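# Lift necktie from basket onto table, basket stays upright

## Task

Get the necktie out of the basket so that the whole tie rests on the table; dropping it into place is allowed. All the other items must be inside the basket, and the basket must sit flat on the table without having been tilted far. Release everything and move the arms away at the end, because nothing counts as done if only the robot's grip is holding it there.

## Robot and tools

Robot: two arms, left_arm and right_arm, each with six joints and a parallel gripper. Some loose object may occasionally get a small external push. Knocking or placing any rigid object off the table is a failure; cloth such as the tie is exempt.

Frame: one shared world frame in metres. The origin is at table-top height, centred between the arms and roughly 5 to 10 cm back from the near table edge. +x runs out across the table, +z is up, and left_arm sits toward +y. The names left and right refer to arms, not to image sides. Each gripper's fingers point along its own +z and close along its own y. The reported end_effector_position is the spot between the pads, about 1 cm short of the fingertips; it can be somewhat off, more so when reaching far.

Tool execute_actions, argument actions: a list holding at most one item. An empty list only reports the state (and pictures). A move item is {"rows": [...], "steps": n}, with n from 6 to 15 (default 15), each step being 1/30 s. rows is a list of 1 to 15 rows; row k is used on step k and the final row repeats for leftover steps. Every row has exactly 14 numbers covering both arms even if one is idle: left_arm waist, shoulder, elbow, wrist pitch, wrist yaw, wrist roll, opening, then the same seven for right_arm. Joint values are absolute target angles in radians, in the same form as the printed Joint positions, not offsets. Stated ranges per arm: waist -2.618 to 3.054, shoulder 0.000 to 3.142, elbow 0.000 to 3.142, wrist pitch -1.571 to 1.571, wrist yaw -1.571 to 1.571, wrist roll -2.094 to 2.094. True ends may differ by up to 0.036 rad; a target more than 0.036 beyond a stated end and farther out than the current angle gets the whole call refused (nothing is sent). Targets past the real end are clipped, and a "joint sent to its limit" line may appear, possibly about an earlier action. Opening is an absolute grip target from -1 (closed) to +1 (fully open). A wait item is {"steps": n} with n up to 300, counted from the previous result. Optional pictures: true adds camera images; they come automatically only with an empty list.

Motion details: each joint target is capped to a lead over its measured angle (waist 0.202, shoulder 0.258, elbow 0.238, wrist pitch 0.573, wrist yaw and roll 0.522 rad per step), and targets that would put a gripper more than 70 mm from where it is are scaled back, so distant goals need several calls. Friction may leave a joint up to 0.031 rad short, and changes smaller than that may not move it. Results are produced 6 steps before an action ends; those final steps, and the arms' continued drive toward the last row, go on while the next reply is written. Driving stops once all arms have nearly stopped or a step is HELD.

Gripping: grip_measured is motor position on the -1..+1 scale. Pads touch at about -0.94, plus about 0.0208 per millimetre of object width; each gripper has a fixed bias up to about 0.02. Sending a value below an object's width reading squeezes harder, up to roughly 50 to 62 N per pad (less for parts under about 5 mm thick). Keep sending the same closing value to keep hold. The printed opening in metres (0.093 open to 0.000 closed) sits below the true width when gripping and bottoms out at 0.

Result lines: per-arm state with position and end_effector_quat_wxyz; Joint positions and Joint velocities blocks per arm (six angles plus opening in metres); "joint command not followed" means a clearance check altered or blocked joint targets on some steps; HELD marks steps where your row was partly or fully withheld. MOTOR HOT appears at 75 °C; at 90 °C the arm is halted for 10 s, and at 100 °C it goes limp and falls (OVER-TEMPERATURE FAULT). Holding loads heats motors, so avoid long holds.

Tool zoom_image: camera (cam_head_left, cam_head_right, cam_high, cam_low, cam_left_wrist, cam_right_wrist, all 504x504) and region [x0, y0, x1, y1] in that image's pixels from the top-left, at most 504 by 504; it returns a sharper crop of the newest picture. Calibration (K, distortion, T_world_to_cam) is provided per camera; wrist camera poses follow their arm's joints, and small errors exist.

Tool finished_scene: argument scene, the current scene number; it ends and grades the scene irreversibly. Replying with no tool call also ends things.

Avoid: the bar and plate under and behind the arm bases (up to about 3 cm above the table, no warning on contact), arms colliding or pressing each other, dropping or slamming objects, hard pushes, tipping the basket, and leaving anything held when finishing.

Each tool is called in YAML: its name, and indented under it one key for each argument.

## Session

execute_actions:
  actions: []

Scene clock: 0.00 s of 5400.00 s.
left_arm: end_effector_position=(+0.3657, +0.3008, +0.4235) grip_measured=+1.000 end_effector_quat_wxyz=(+0.719, -0.005, +0.695, +0.004) | right_arm: end_effector_position=(+0.3722, -0.3314, +0.4176) grip_measured=+1.000 end_effector_quat_wxyz=(+0.718, +0.002, +0.696, +0.006)
Joint positions: left_arm=[ 0.011  1.03   1.056 -0.012 -0.007  0.011  0.093] | right_arm=[ 0.017  1.038  1.063  0.01  -0.016  0.017  0.093]
Joint velocities: left_arm=[-0.007  0.007 -0.007  0.11   0.007 -0.022  0.   ] | right_arm=[ 0.002 -0.012 -0.012 -0.022  0.007 -0.022  0.   ]
Motor temperatures (°C, as the motors report them): left_arm=[22 23 23 22 21 24] | right_arm=[22 23 25 22 21 23]

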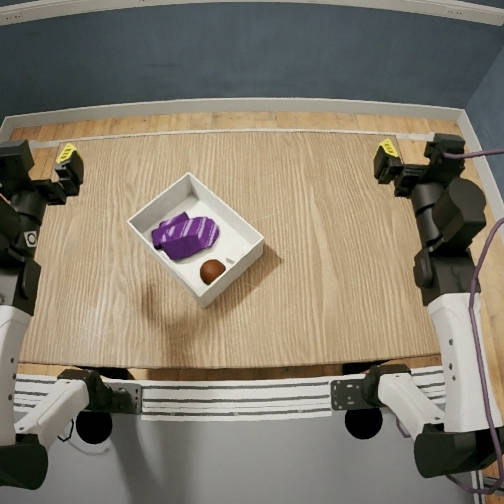

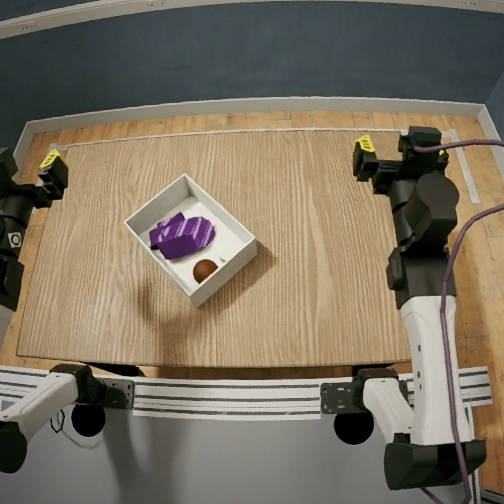

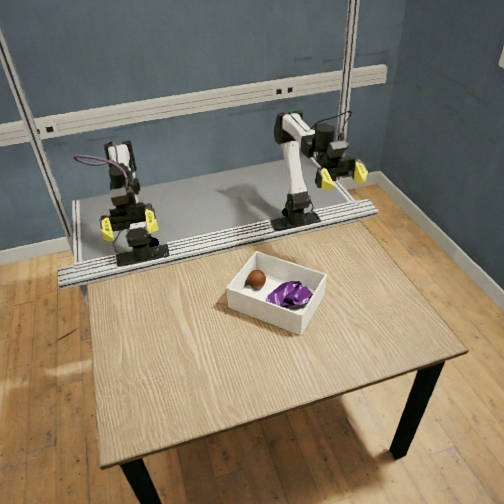

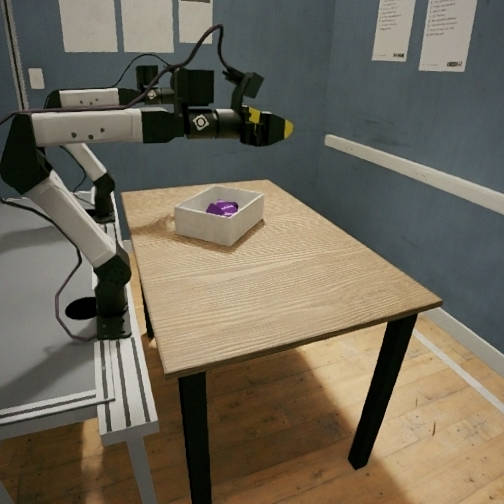

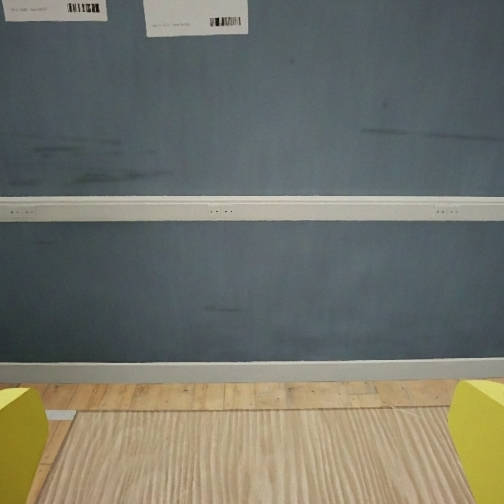

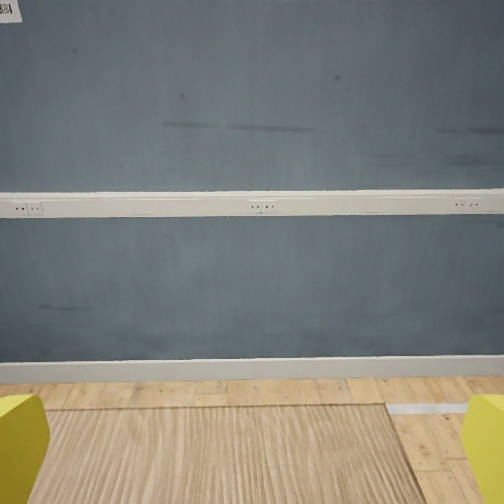

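execute_actions:
  actions:
    - {"rows":[[-0.48,2.1,2.03,-1.25,0,0.75,1,0.017,1.038,1.063,0.01,-0.016,0.017,1]]}

execute_actions:
  actions:
    - {"steps":35}
  pictures: true

Scene clock: 0.47 s of 5400.00 s.
left_arm: end_effector_position=(+0.4115, +0.1428, +0.3627) grip_measured=+1.000 end_effector_quat_wxyz=(+0.524, +0.349, +0.776, +0.039) | right_arm: end_effector_position=(+0.3722, -0.3314, +0.4176) grip_measured=+1.000 end_effector_quat_wxyz=(+0.718, +0.002, +0.696, +0.006)
Joint positions: left_arm=[-0.356  1.456  1.553 -0.583 -0.014  0.495  0.093] | right_arm=[ 0.017  1.038  1.063  0.01  -0.016  0.017  0.093]
Joint velocities: left_arm=[-1.165  1.619  1.726 -2.029  0.051  1.004  0.   ] | right_arm=[ 0.017 -0.017 -0.007 -0.037  0.022 -0.007  0.   ]
Motor temperatures (°C, as the motors report them): left_arm=[22 23 23 23 21 24] | right_arm=[22 23 25 22 21 23]
Steps of this call (steps 1 to 5: nothing new was sent; steps 6 to 14: the first 9 steps of this action). Readings (joint positions):
6: left_arm=[-0.006 1.047 1.087 -0.069 -0.016 0.060] | right_arm=[0.017 1.038 1.063 0.010 -0.016 0.017]
7: left_arm=[-0.044 1.087 1.147 -0.139 -0.019 0.126] | right_arm=[0.017 1.038 1.063 0.010 -0.016 0.017]
9: left_arm=[-0.137 1.189 1.269 -0.263 -0.018 0.256] | right_arm=[0.017 1.038 1.063 0.010 -0.016 0.017]
13: left_arm=[-0.315 1.401 1.495 -0.515 -0.015 0.457] | right_arm=[0.017 1.038 1.063 0.010 -0.016 0.017]
14: the state above

Scene clock: 1.63 s of 5400.00 s.
left_arm: end_effector_position=(+0.4080, +0.0768, +0.1607) grip_measured=+1.000 end_effector_quat_wxyz=(+0.132, +0.573, +0.809, +0.016) | right_arm: end_effector_position=(+0.3722, -0.3314, +0.4176) grip_measured=+1.000 end_effector_quat_wxyz=(+0.718, +0.002, +0.696, +0.006)
Joint positions: left_arm=[-0.486  2.101  2.009 -1.235  0.     0.742  0.093] | right_arm=[ 0.017  1.038  1.063  0.01  -0.016  0.017  0.093]
Joint velocities: left_arm=[ 0.012  0.002 -0.007  0.037  0.081  0.051  0.   ] | right_arm=[-0.022 -0.002 -0.002 -0.037 -0.066  0.022  0.   ]
Motor temperatures (°C, as the motors report them): left_arm=[22 23 23 23 21 24] | right_arm=[22 23 25 22 21 23]
Kept back: nothing.
Steps of this call (steps 1 to 6: the last 6 steps of your previous action; steps 7 to 35: the robot went on to your last target). Readings (joint positions):
1: left_arm=[-0.394 1.515 1.618 -0.659 -0.012 0.531] | right_arm=[0.017 1.038 1.063 0.010 -0.016 0.017]
2: left_arm=[-0.426 1.581 1.691 -0.744 -0.009 0.566] | right_arm=[0.017 1.038 1.063 0.010 -0.016 0.017]
4: left_arm=[-0.469 1.733 1.863 -0.916 -0.004 0.628] | right_arm=[0.017 1.038 1.063 0.010 -0.016 0.017]
8: left_arm=[-0.487 1.964 1.999 -1.032 0.000 0.683] | right_arm=[0.017 1.038 1.063 0.010 -0.016 0.017]
35: the state above
camera_calibration (this result's frames):
cam_left_wrist: T_world_to_cam=[[-0.932595, -0.320676, -0.16563, 0.432923], [-0.353981, 0.902238, 0.246301, 0.0737835], [0.0704549, 0.288329, -0.954936, 0.187016], [0, 0, 0, 1]] pos_world=[0.416683, 0.0183357, 0.232121]

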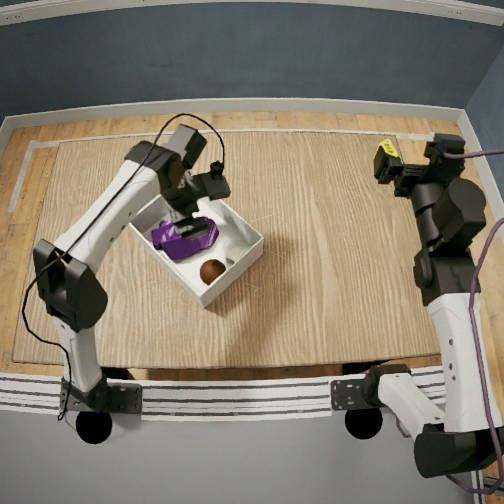

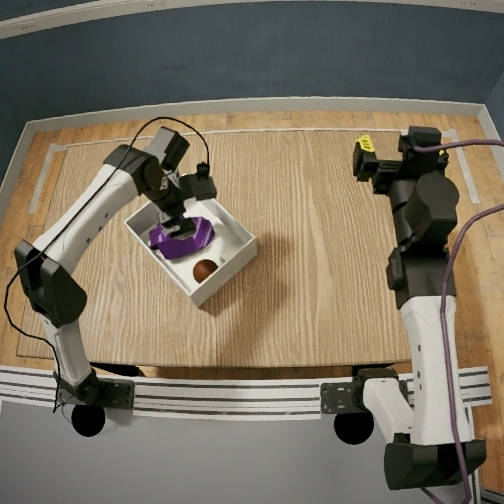

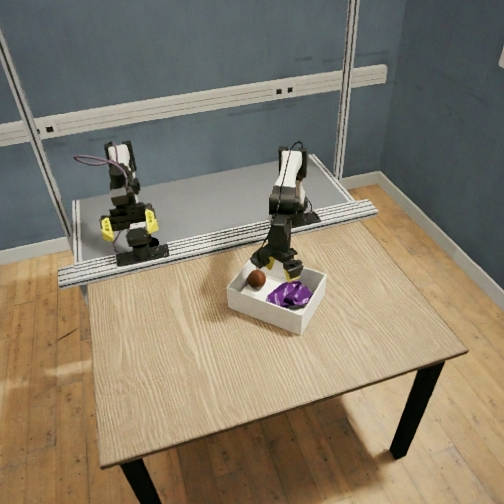

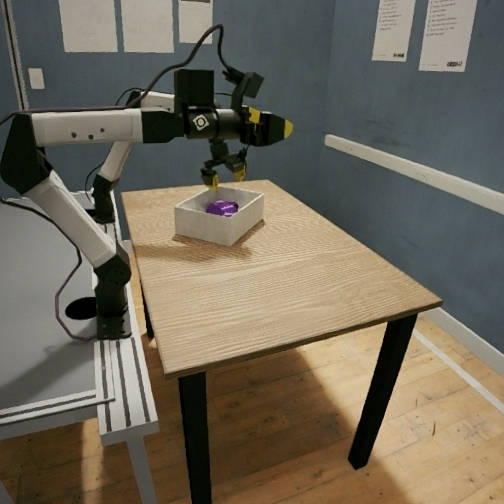

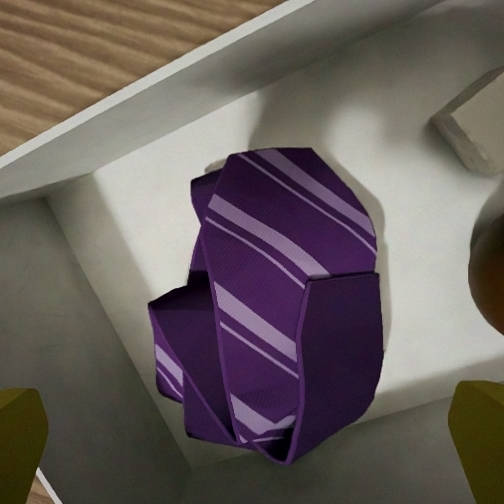

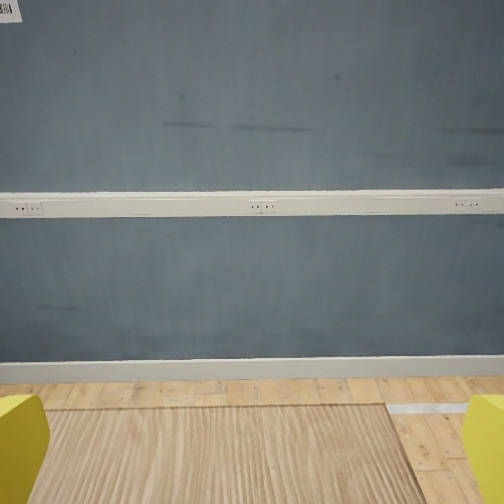

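execute_actions:
  actions:
    - {"rows":[[-0.48,2.27,1.95,-1.1,0,0.75,1,0.017,1.038,1.063,0.01,-0.016,0.017,1]]}

execute_actions:
  actions:
    - {"steps":15}
  pictures: true

zoom_image:
  camera: "cam_high"
  region: [210,210,350,350]

Scene clock: 2.13 s of 5400.00 s.
left_arm: end_effector_position=(+0.4204, +0.0700, +0.0749) grip_measured=+1.000 end_effector_quat_wxyz=(+0.077, +0.576, +0.814, +0.009) | right_arm: end_effector_position=(+0.3722, -0.3314, +0.4176) grip_measured=+1.000 end_effector_quat_wxyz=(+0.718, +0.002, +0.696, +0.006)
Joint positions: left_arm=[-0.486  2.272  1.961 -1.129  0.     0.742  0.093] | right_arm=[ 0.017  1.038  1.063  0.01  -0.016  0.017  0.093]
Joint velocities: left_arm=[-0.027  0.271 -0.144 -0.051 -0.037 -0.051  0.   ] | right_arm=[-0.012 -0.007 -0.007 -0.11   0.037  0.022  0.   ]
Motor temperatures (°C, as the motors report them): left_arm=[22 24 23 23 21 24] | right_arm=[22 23 25 23 21 23]
Steps of this call (steps 1 to 6: the robot went on to your last target; steps 7 to 15: the first 9 steps of this action). Readings (joint positions):
7: left_arm=[-0.486 2.109 2.008 -1.228 0.000 0.742] | right_arm=[0.017 1.038 1.063 0.010 -0.016 0.017]
8: left_arm=[-0.486 2.122 2.008 -1.208 0.000 0.742] | right_arm=[0.017 1.038 1.063 0.010 -0.016 0.017]
10: left_arm=[-0.486 2.170 2.003 -1.168 0.000 0.742] | right_arm=[0.017 1.038 1.063 0.010 -0.016 0.017]
14: left_arm=[-0.486 2.260 1.967 -1.130 0.000 0.742] | right_arm=[0.017 1.038 1.063 0.010 -0.016 0.017]
15: the state above

Scene clock: 2.63 s of 5400.00 s.
left_arm: end_effector_position=(+0.4225, +0.0689, +0.0732) grip_measured=+1.000 end_effector_quat_wxyz=(+0.081, +0.576, +0.813, +0.009) | right_arm: end_effector_position=(+0.3722, -0.3314, +0.4176) grip_measured=+1.000 end_effector_quat_wxyz=(+0.718, +0.002, +0.696, +0.006)
Joint positions: left_arm=[-0.486  2.274  1.956 -1.113  0.     0.742  0.093] | right_arm=[ 0.017  1.038  1.063  0.01  -0.016  0.017  0.093]
Joint velocities: left_arm=[-0.022  0.012 -0.022 -0.022  0.022  0.037  0.   ] | right_arm=[ 0.002  0.002 -0.002 -0.007 -0.051  0.066  0.   ]
Motor temperatures (°C, as the motors report them): left_arm=[22 24 23 23 21 24] | right_arm=[22 23 25 23 21 23]
Kept back: nothing.
Steps of this call (steps 1 to 6: the last 6 steps of your previous action; steps 7 to 15: the robot went on to your last target). Readings (joint positions):
1: left_arm=[-0.486 2.278 1.957 -1.129 0.000 0.742] | right_arm=[0.017 1.038 1.063 0.010 -0.016 0.017]
2: left_arm=[-0.486 2.279 1.956 -1.129 0.000 0.742] | right_arm=[0.017 1.038 1.063 0.010 -0.016 0.017]
4: left_arm=[-0.486 2.276 1.956 -1.124 0.000 0.742] | right_arm=[0.017 1.038 1.063 0.010 -0.016 0.017]
8: left_arm=[-0.486 2.274 1.956 -1.116 0.000 0.742] | right_arm=[0.017 1.038 1.063 0.010 -0.016 0.017]
15: the state above
camera_calibration (this result's frames):
cam_left_wrist: T_world_to_cam=[[-0.944688, -0.313763, -0.0954857, 0.428908], [-0.327585, 0.888583, 0.321105, 0.0919126], [-0.015904, 0.334624, -0.942217, 0.137164], [0, 0, 0, 1]] pos_world=[0.437475, 0.00700519, 0.140679]

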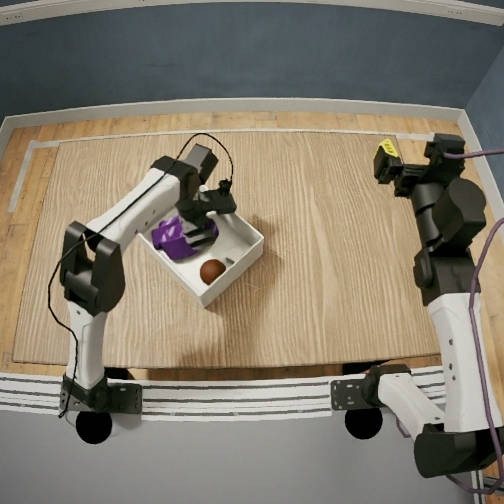

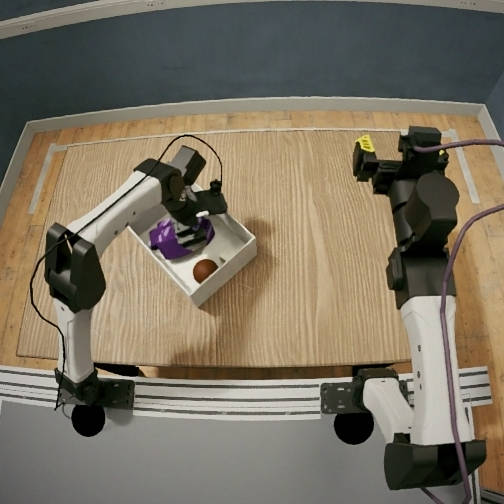

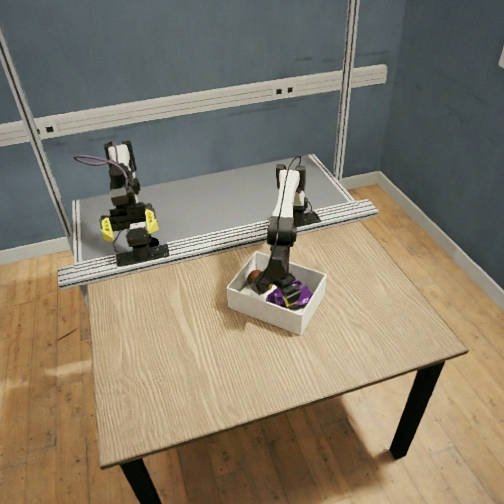

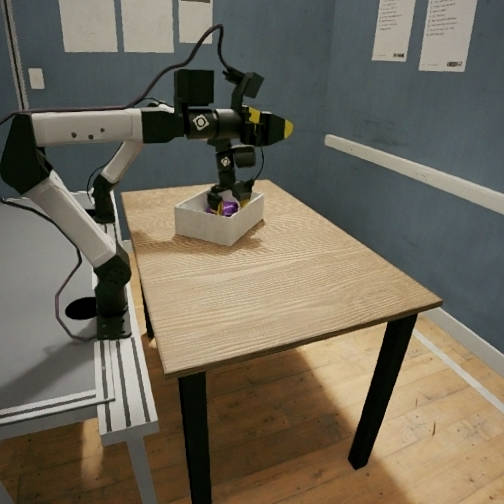

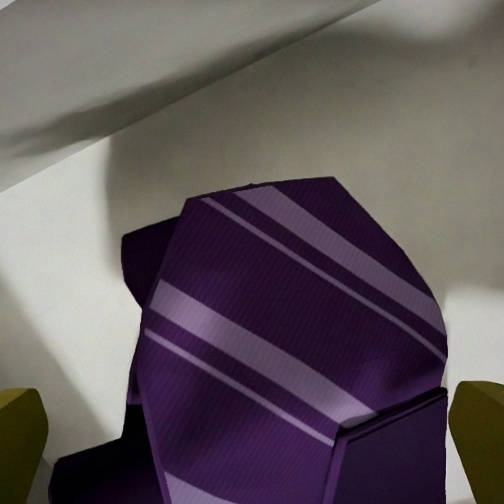

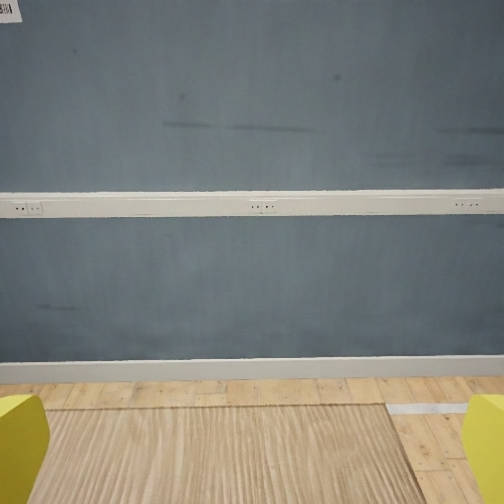

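Region (210, 210, 350, 350) of cam_high's 504x504 image, scaled by 3.600, with more detail than that image has.

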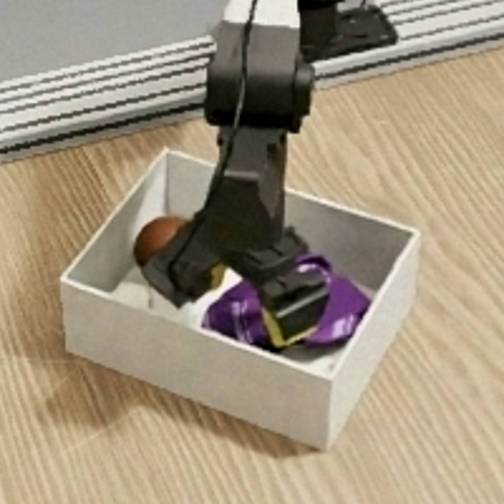

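execute_actions:
  actions:
    - {"rows":[[-0.49,2.315,1.9,-1.08,0,0.75,1,0.017,1.038,1.063,0.01,-0.016,0.017,1]]}

execute_actions:
  actions:
    - {"rows":[[-0.49,2.315,1.9,-1.08,0,0.75,-1,0.017,1.038,1.063,0.01,-0.016,0.017,1]]}

execute_actions:
  actions:
    - {"rows":[[-0.49,1.6,1.9,-1.08,0,0.75,-1,0.017,1.038,1.063,0.01,-0.016,0.017,1]]}

execute_actions:
  actions:
    - {"steps":20}
  pictures: true

Scene clock: 3.23 s of 5400.00 s.
left_arm: end_effector_position=(+0.4166, +0.0720, +0.0545) grip_measured=+1.000 end_effector_quat_wxyz=(+0.061, +0.577, +0.814, +0.007) | right_arm: end_effector_position=(+0.3722, -0.3314, +0.4176) grip_measured=+1.000 end_effector_quat_wxyz=(+0.718, +0.002, +0.696, +0.006)
Joint positions: left_arm=[-0.486  2.294  1.92  -1.097  0.     0.742  0.093] | right_arm=[ 0.017  1.038  1.063  0.01  -0.016  0.017  0.093]
Joint velocities: left_arm=[-0.002  0.002  0.002 -0.066 -0.037 -0.022  0.   ] | right_arm=[ 0.007 -0.012  0.002 -0.007 -0.051  0.066  0.   ]
Motor temperatures (°C, as the motors report them): left_arm=[22 25 23 23 21 24] | right_arm=[22 23 25 23 21 23]
Steps of this call (steps 1 to 9: the robot went on to your last target; steps 10 to 18: the first 9 steps of this action). Readings (joint positions):
10: left_arm=[-0.486 2.274 1.951 -1.108 0.000 0.742] | right_arm=[0.017 1.038 1.063 0.010 -0.016 0.017]
11: left_arm=[-0.486 2.274 1.944 -1.102 0.000 0.742] | right_arm=[0.017 1.038 1.063 0.010 -0.016 0.017]
13: left_arm=[-0.486 2.280 1.931 -1.098 0.000 0.742] | right_arm=[0.017 1.038 1.063 0.010 -0.016 0.017]
17: left_arm=[-0.486 2.293 1.921 -1.097 0.000 0.742] | right_arm=[0.017 1.038 1.063 0.010 -0.016 0.017]
18: the state above

Scene clock: 3.73 s of 5400.00 s.
left_arm: end_effector_position=(+0.4177, +0.0712, +0.0547) grip_measured=-0.940 end_effector_quat_wxyz=(+0.064, +0.577, +0.814, +0.007) | right_arm: end_effector_position=(+0.3722, -0.3314, +0.4176) grip_measured=+1.000 end_effector_quat_wxyz=(+0.718, +0.002, +0.696, +0.006)
Joint positions: left_arm=[-0.486  2.294  1.92  -1.092  0.001  0.743  0.   ] | right_arm=[ 0.017  1.038  1.063  0.01  -0.016  0.017  0.093]
Joint velocities: left_arm=[-0.017  0.002  0.007 -0.007 -0.051 -0.007  0.   ] | right_arm=[ 0.007 -0.002  0.002 -0.007 -0.095  0.007  0.   ]
Motor temperatures (°C, as the motors report them): left_arm=[22 25 23 23 21 24] | right_arm=[22 23 25 23 21 23]
Steps of this call (steps 1 to 6: the last 6 steps of your previous action; steps 7 to 15: the first 9 steps of this action). Readings (joint positions):
7: left_arm=[-0.486 2.294 1.920 -1.094 0.000 0.742] | right_arm=[0.017 1.038 1.063 0.010 -0.016 0.017]
8: left_arm=[-0.486 2.294 1.920 -1.093 0.000 0.742] | right_arm=[0.017 1.038 1.063 0.010 -0.016 0.017]
10: left_arm=[-0.486 2.294 1.920 -1.092 0.000 0.742] | right_arm=[0.017 1.038 1.063 0.010 -0.016 0.017]
14: left_arm=[-0.486 2.294 1.920 -1.092 0.001 0.743] | right_arm=[0.017 1.038 1.063 0.010 -0.016 0.017]
15: the state above

Scene clock: 4.23 s of 5400.00 s.
left_arm: end_effector_position=(+0.4104, +0.0754, +0.2146) grip_measured=-0.940 end_effector_quat_wxyz=(+0.237, +0.562, +0.792, +0.028) | right_arm: end_effector_position=(+0.3722, -0.3314, +0.4176) grip_measured=+1.000 end_effector_quat_wxyz=(+0.718, +0.002, +0.696, +0.006)
Joint positions: left_arm=[-0.486  1.925  1.898 -1.085  0.001  0.743  0.   ] | right_arm=[ 0.017  1.038  1.063  0.01  -0.016  0.017  0.093]
Joint velocities: left_arm=[-0.017 -1.556 -0.022 -0.022 -0.037 -0.022 -0.001] | right_arm=[-0.007  0.017 -0.017 -0.051 -0.095 -0.066  0.   ]
Motor temperatures (°C, as the motors report them): left_arm=[22 25 23 23 21 24] | right_arm=[22 23 25 23 21 23]
Steps of this call (steps 1 to 6: the last 6 steps of your previous action; steps 7 to 15: the first 9 steps of this action). Readings (joint positions):
7: left_arm=[-0.486 2.280 1.915 -1.089 0.001 0.743] | right_arm=[0.017 1.038 1.063 0.010 -0.016 0.017]
8: left_arm=[-0.486 2.256 1.904 -1.090 0.001 0.743] | right_arm=[0.017 1.038 1.063 0.010 -0.016 0.017]
10: left_arm=[-0.486 2.182 1.898 -1.095 0.001 0.743] | right_arm=[0.017 1.038 1.063 0.010 -0.016 0.017]
14: left_arm=[-0.486 1.980 1.898 -1.087 0.001 0.743] | right_arm=[0.017 1.038 1.063 0.010 -0.016 0.017]
15: the state above

Scene clock: 4.90 s of 5400.00 s.
left_arm: end_effector_position=(+0.3635, +0.1008, +0.3675) grip_measured=-0.940 end_effector_quat_wxyz=(+0.413, +0.526, +0.742, +0.051) | right_arm: end_effector_position=(+0.3722, -0.3314, +0.4176) grip_measured=+1.000 end_effector_quat_wxyz=(+0.718, +0.002, +0.696, +0.006)
Joint positions: left_arm=[-0.486  1.586  1.917 -1.068  0.001  0.743  0.   ] | right_arm=[ 0.017  1.038  1.063  0.01  -0.016  0.017  0.093]
Joint velocities: left_arm=[-0.012 -0.007 -0.012 -0.022 -0.037  0.037 -0.001] | right_arm=[-0.002  0.002 -0.012 -0.007  0.007 -0.007  0.   ]
Motor temperatures (°C, as the motors report them): left_arm=[22 25 24 23 21 24] | right_arm=[22 23 26 23 21 23]
Kept back: nothing.
Steps of this call (steps 1 to 6: the last 6 steps of your previous action; steps 7 to 20: the robot went on to your last target). Readings (joint positions):
1: left_arm=[-0.486 1.870 1.898 -1.082 0.001 0.743] | right_arm=[0.017 1.038 1.063 0.010 -0.016 0.017]
2: left_arm=[-0.486 1.814 1.898 -1.080 0.001 0.743] | right_arm=[0.017 1.038 1.063 0.010 -0.016 0.017]
4: left_arm=[-0.486 1.702 1.898 -1.077 0.001 0.743] | right_arm=[0.017 1.038 1.063 0.010 -0.016 0.017]
8: left_arm=[-0.486 1.555 1.914 -1.069 0.001 0.743] | right_arm=[0.017 1.038 1.063 0.010 -0.016 0.017]
20: the state above
camera_calibration (this result's frames):
cam_left_wrist: T_world_to_cam=[[-0.750832, -0.417907, -0.511474, 0.504237], [-0.364466, 0.907957, -0.206832, 0.155204], [0.550833, 0.0311185, -0.834035, 0.187663], [0, 0, 0, 1]] pos_world=[0.331793, 0.0639658, 0.446523]

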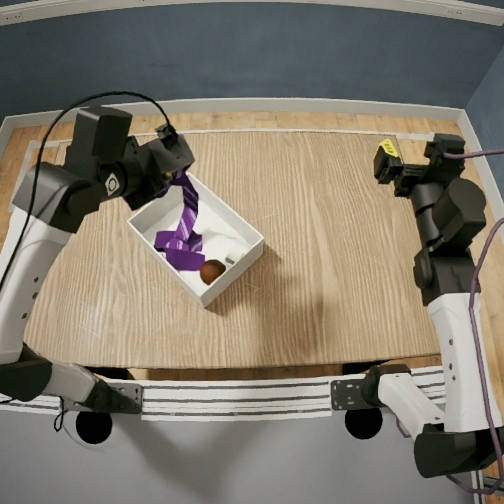

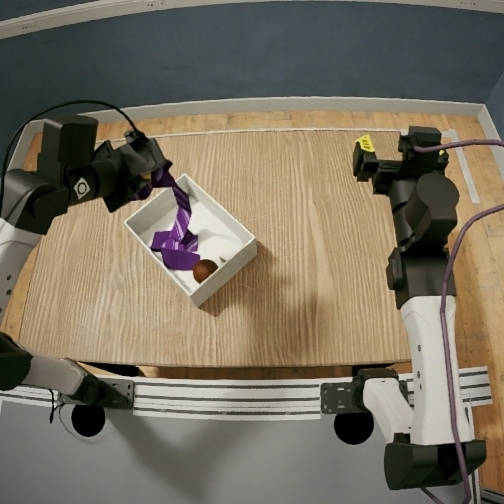

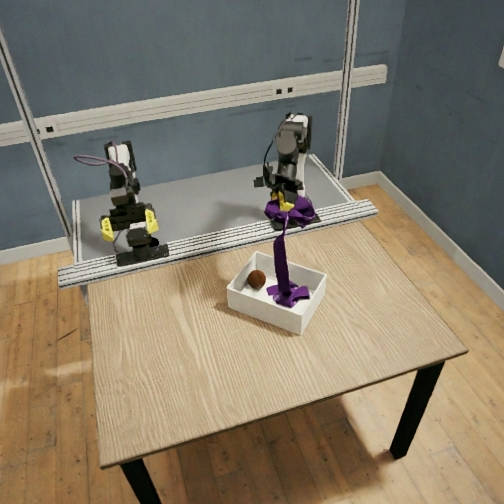

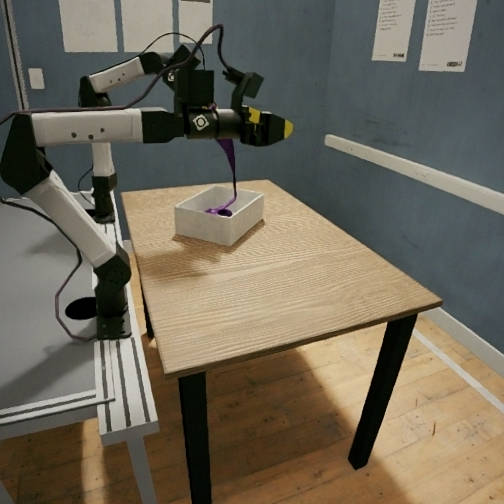

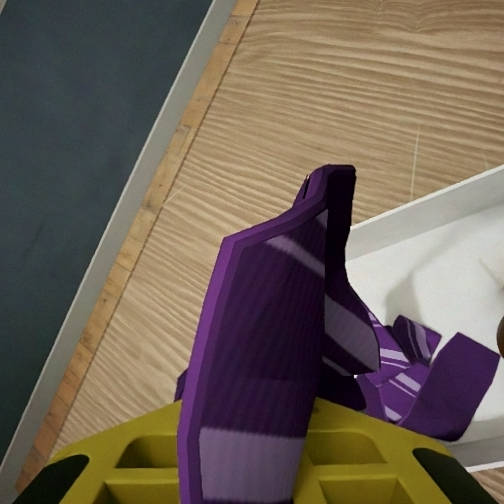

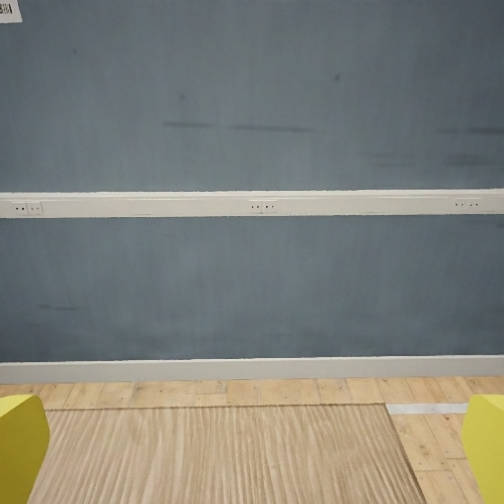

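execute_actions:
  actions:
    - {"rows":[[0.2,1.6,2.3,-0.1,0,0.2,-1,0.017,1.038,1.063,0.01,-0.016,0.017,1]]}

execute_actions:
  actions:
    - {"steps":50}
  pictures: true

Scene clock: 5.40 s of 5400.00 s.
left_arm: end_effector_position=(+0.4201, +0.1713, +0.5143) grip_measured=-0.940 end_effector_quat_wxyz=(+0.628, +0.293, +0.719, +0.057) | right_arm: end_effector_position=(+0.3722, -0.3314, +0.4176) grip_measured=+1.000 end_effector_quat_wxyz=(+0.718, +0.002, +0.696, +0.006)
Joint positions: left_arm=[-0.283  1.597  2.124 -0.755  0.008  0.485  0.   ] | right_arm=[ 0.017  1.038  1.063  0.01  -0.016  0.017  0.093]
Joint velocities: left_arm=[ 0.759  0.007  0.681  1.223 -0.022 -0.593  0.001] | right_arm=[-0.032 -0.002  0.007  0.095 -0.051 -0.007  0.   ]
Motor temperatures (°C, as the motors report them): left_arm=[22 25 24 23 21 24] | right_arm=[22 23 26 23 21 23]
Steps of this call (steps 1 to 6: the robot went on to your last target; steps 7 to 15: the first 9 steps of this action). Readings (joint positions):
7: left_arm=[-0.479 1.587 1.927 -1.058 0.005 0.714] | right_arm=[0.017 1.038 1.063 0.010 -0.016 0.017]
8: left_arm=[-0.463 1.593 1.946 -1.028 0.008 0.677] | right_arm=[0.017 1.038 1.063 0.010 -0.016 0.017]
10: left_arm=[-0.414 1.597 1.994 -0.952 0.008 0.610] | right_arm=[0.017 1.038 1.063 0.010 -0.016 0.017]
14: left_arm=[-0.310 1.597 2.100 -0.796 0.008 0.507] | right_arm=[0.017 1.038 1.063 0.010 -0.016 0.017]
15: the state above

Scene clock: 7.07 s of 5400.00 s.
left_arm: end_effector_position=(+0.3620, +0.3794, +0.7255) grip_measured=-0.940 end_effector_quat_wxyz=(+0.865, -0.010, +0.469, +0.178) | right_arm: end_effector_position=(+0.3722, -0.3314, +0.4176) grip_measured=+1.000 end_effector_quat_wxyz=(+0.718, +0.002, +0.696, +0.006)
Joint positions: left_arm=[ 0.208  1.597  2.289 -0.114 -0.008  0.207  0.   ] | right_arm=[ 0.017  1.038  1.063  0.01  -0.016  0.017  0.093]
Joint velocities: left_arm=[ 0.007 -0.012 -0.002  0.066 -0.037 -0.051  0.001] | right_arm=[-0.002  0.002 -0.007 -0.095  0.007 -0.037  0.   ]
Motor temperatures (°C, as the motors report them): left_arm=[22 26 24 24 21 24] | right_arm=[22 23 26 24 21 23]
Kept back: nothing.
Steps of this call (steps 1 to 6: the last 6 steps of your previous action; steps 7 to 45: the robot went on to your last target; steps 46 to 50: nothing new was sent). Readings (joint positions):
1: left_arm=[-0.255 1.597 2.147 -0.711 0.008 0.464] | right_arm=[0.017 1.038 1.063 0.010 -0.016 0.017]
2: left_arm=[-0.226 1.597 2.167 -0.665 0.008 0.444] | right_arm=[0.017 1.038 1.063 0.010 -0.016 0.017]
4: left_arm=[-0.164 1.597 2.201 -0.570 0.008 0.405] | right_arm=[0.017 1.038 1.063 0.010 -0.016 0.017]
8: left_arm=[-0.005 1.597 2.249 -0.391 0.008 0.330] | right_arm=[0.017 1.038 1.063 0.010 -0.016 0.017]
50: the state above
All arms were judged still, so your last target was given up. Only a new action makes them travel on or press farther. Fingers that are still opening or closing keep moving.
camera_calibration (this result's frames):
cam_left_wrist: T_world_to_cam=[[0.315375, -0.932469, -0.176183, 0.368596], [0.0901539, 0.214258, -0.972608, 0.62996], [0.944675, 0.290852, 0.151637, -0.477879], [0, 0, 0, 1]] pos_world=[0.278401, 0.347723, 0.750108]

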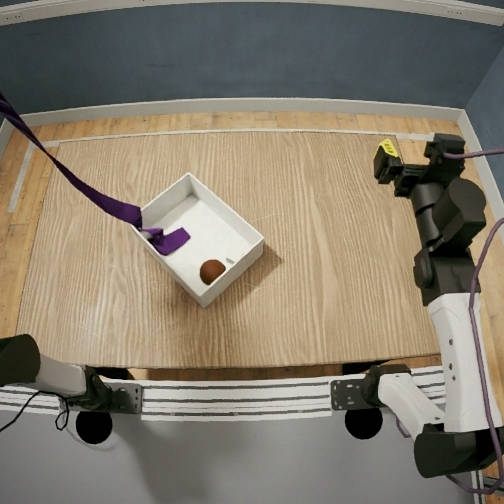

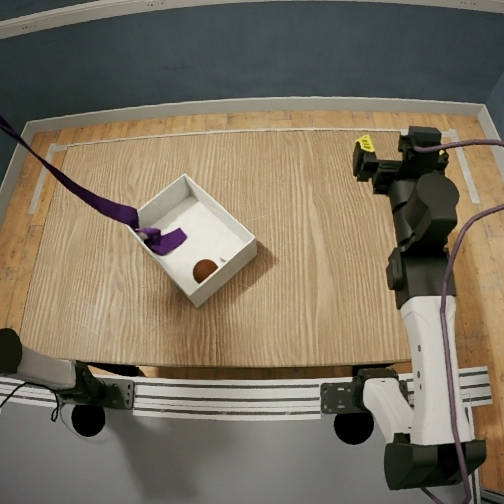

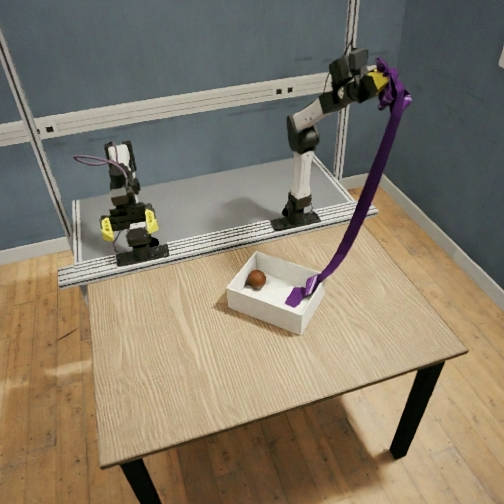

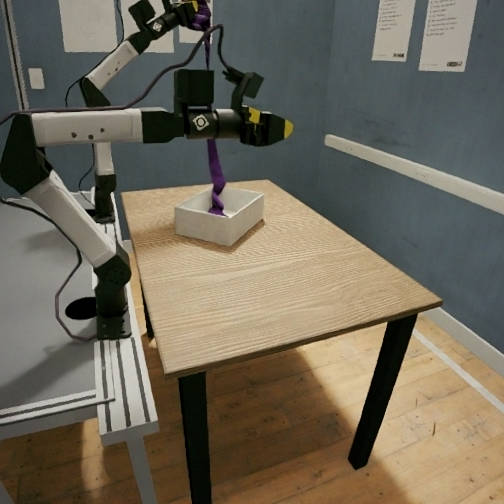

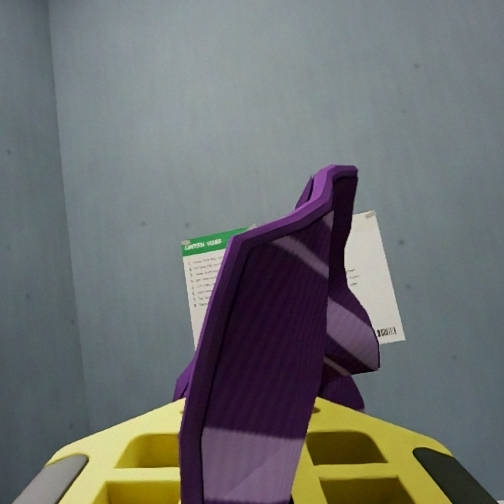

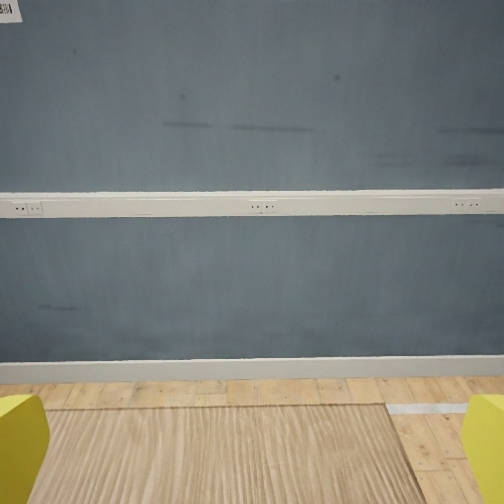

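execute_actions:
  actions:
    - {"rows":[[0.6,1.9,2.9,0.2,0,0.2,-1,0.017,1.038,1.063,0.01,-0.016,0.017,1]]}

execute_actions:
  actions:
    - {"steps":45}
  pictures: true

Scene clock: 7.53 s of 5400.00 s.
left_arm: end_effector_position=(+0.2996, +0.5091, +0.7892) grip_measured=-0.940 end_effector_quat_wxyz=(+0.878, -0.071, +0.302, +0.364) | right_arm: end_effector_position=(+0.3722, -0.3314, +0.4176) grip_measured=+1.000 end_effector_quat_wxyz=(+0.718, +0.002, +0.696, +0.006)
Joint positions: left_arm=[ 0.589  1.929  2.78   0.079 -0.006  0.206  0.   ] | right_arm=[ 0.017  1.038  1.063  0.01  -0.016  0.017  0.093]
Joint velocities: left_arm=[ 0.32   0.095  0.681  0.198 -0.022  0.037 -0.   ] | right_arm=[-0.022 -0.012 -0.002 -0.037  0.022  0.081  0.   ]
Motor temperatures (°C, as the motors report them): left_arm=[22 26 24 24 21 24] | right_arm=[22 23 26 24 21 23]
Steps of this call (steps 1 to 5: nothing new was sent; steps 6 to 14: the first 9 steps of this action). Readings (joint positions):
6: left_arm=[0.229 1.626 2.330 -0.101 0.004 0.207] | right_arm=[0.017 1.038 1.063 0.010 -0.016 0.017]
7: left_arm=[0.273 1.685 2.413 -0.044 0.012 0.207] | right_arm=[0.017 1.038 1.063 0.010 -0.016 0.017]
9: left_arm=[0.395 1.804 2.572 0.041 0.013 0.206] | right_arm=[0.017 1.038 1.063 0.010 -0.016 0.017]
13: left_arm=[0.574 1.922 2.754 0.075 -0.004 0.206] | right_arm=[0.017 1.038 1.063 0.010 -0.016 0.017]
14: the state above

Scene clock: 9.03 s of 5400.00 s.
left_arm: end_effector_position=(+0.2102, +0.4547, +0.8389) grip_measured=-0.940 end_effector_quat_wxyz=(+0.907, -0.048, +0.172, +0.383) | right_arm: end_effector_position=(+0.3722, -0.3314, +0.4176) grip_measured=+1.000 end_effector_quat_wxyz=(+0.718, +0.002, +0.696, +0.006)
Joint positions: left_arm=[ 0.6    1.887  2.894  0.197 -0.006  0.206  0.   ] | right_arm=[ 0.017  1.038  1.063  0.01  -0.016  0.017  0.093]
Joint velocities: left_arm=[ 0.002 -0.007 -0.007  0.022 -0.066 -0.095 -0.   ] | right_arm=[ 0.007  0.002 -0.022  0.066  0.051  0.007  0.   ]
Motor temperatures (°C, as the motors report them): left_arm=[22 26 24 24 21 24] | right_arm=[22 23 26 24 21 23]
Kept back: nothing.
Steps of this call (steps 1 to 6: the last 6 steps of your previous action; steps 7 to 30: the robot went on to your last target; steps 31 to 45: nothing new was sent). Readings (joint positions):
1: left_arm=[0.597 1.929 2.803 0.086 -0.006 0.206] | right_arm=[0.017 1.038 1.063 0.010 -0.016 0.017]
2: left_arm=[0.600 1.929 2.826 0.097 -0.006 0.206] | right_arm=[0.017 1.038 1.063 0.010 -0.016 0.017]
4: left_arm=[0.600 1.921 2.864 0.129 -0.006 0.206] | right_arm=[0.017 1.038 1.063 0.010 -0.016 0.017]
8: left_arm=[0.600 1.893 2.891 0.179 -0.006 0.206] | right_arm=[0.017 1.038 1.063 0.010 -0.016 0.017]
45: the state above
All arms were judged still, so your last target was given up. Only a new action makes them travel on or press farther. Fingers that are still opening or closing keep moving.
camera_calibration (this result's frames):
cam_left_wrist: T_world_to_cam=[[0.719766, -0.690918, -0.067593, 0.22075], [0.445822, 0.534668, -0.717894, 0.303676], [0.532146, 0.486581, 0.692863, -0.829839], [0, 0, 0, 1]] pos_world=[0.147322, 0.393939, 0.807893]

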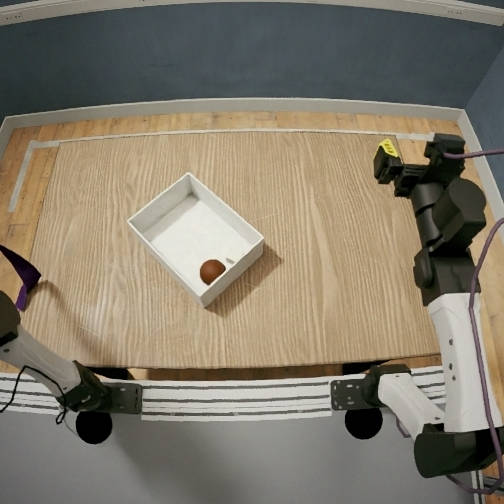

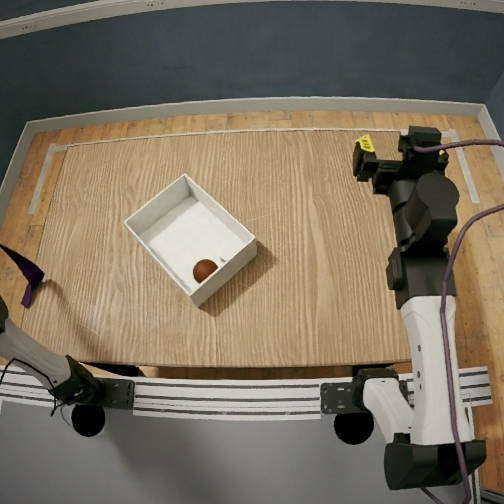

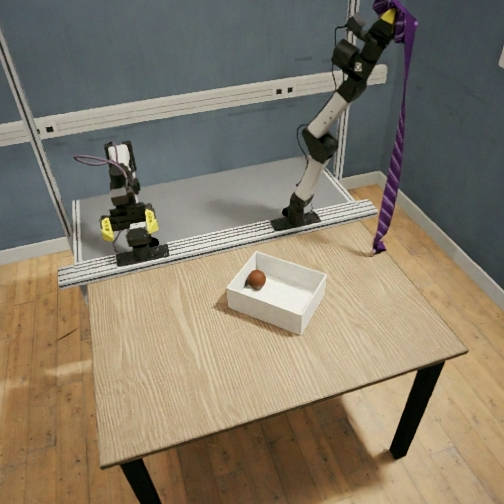

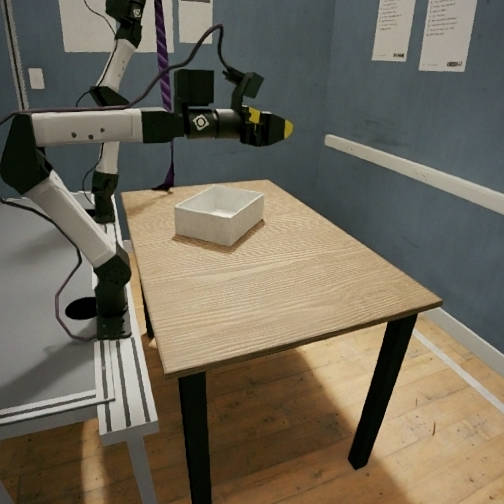

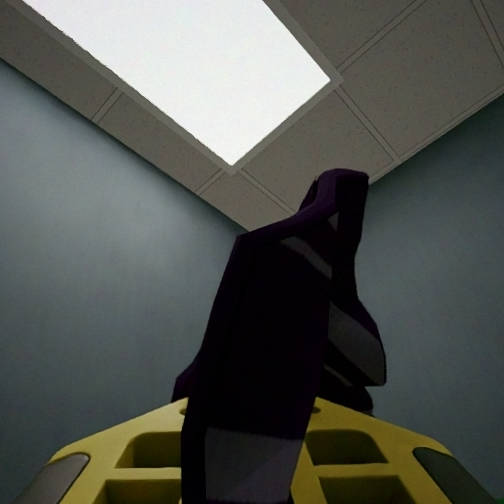

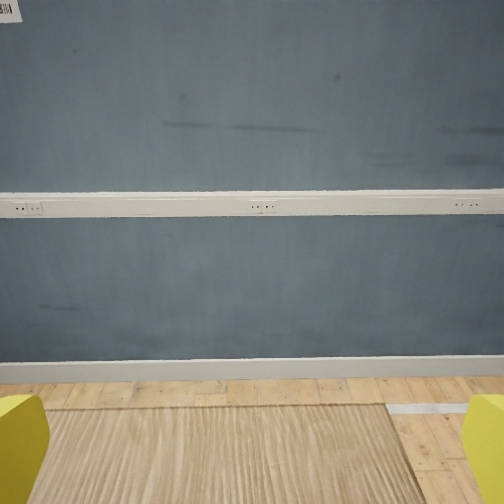

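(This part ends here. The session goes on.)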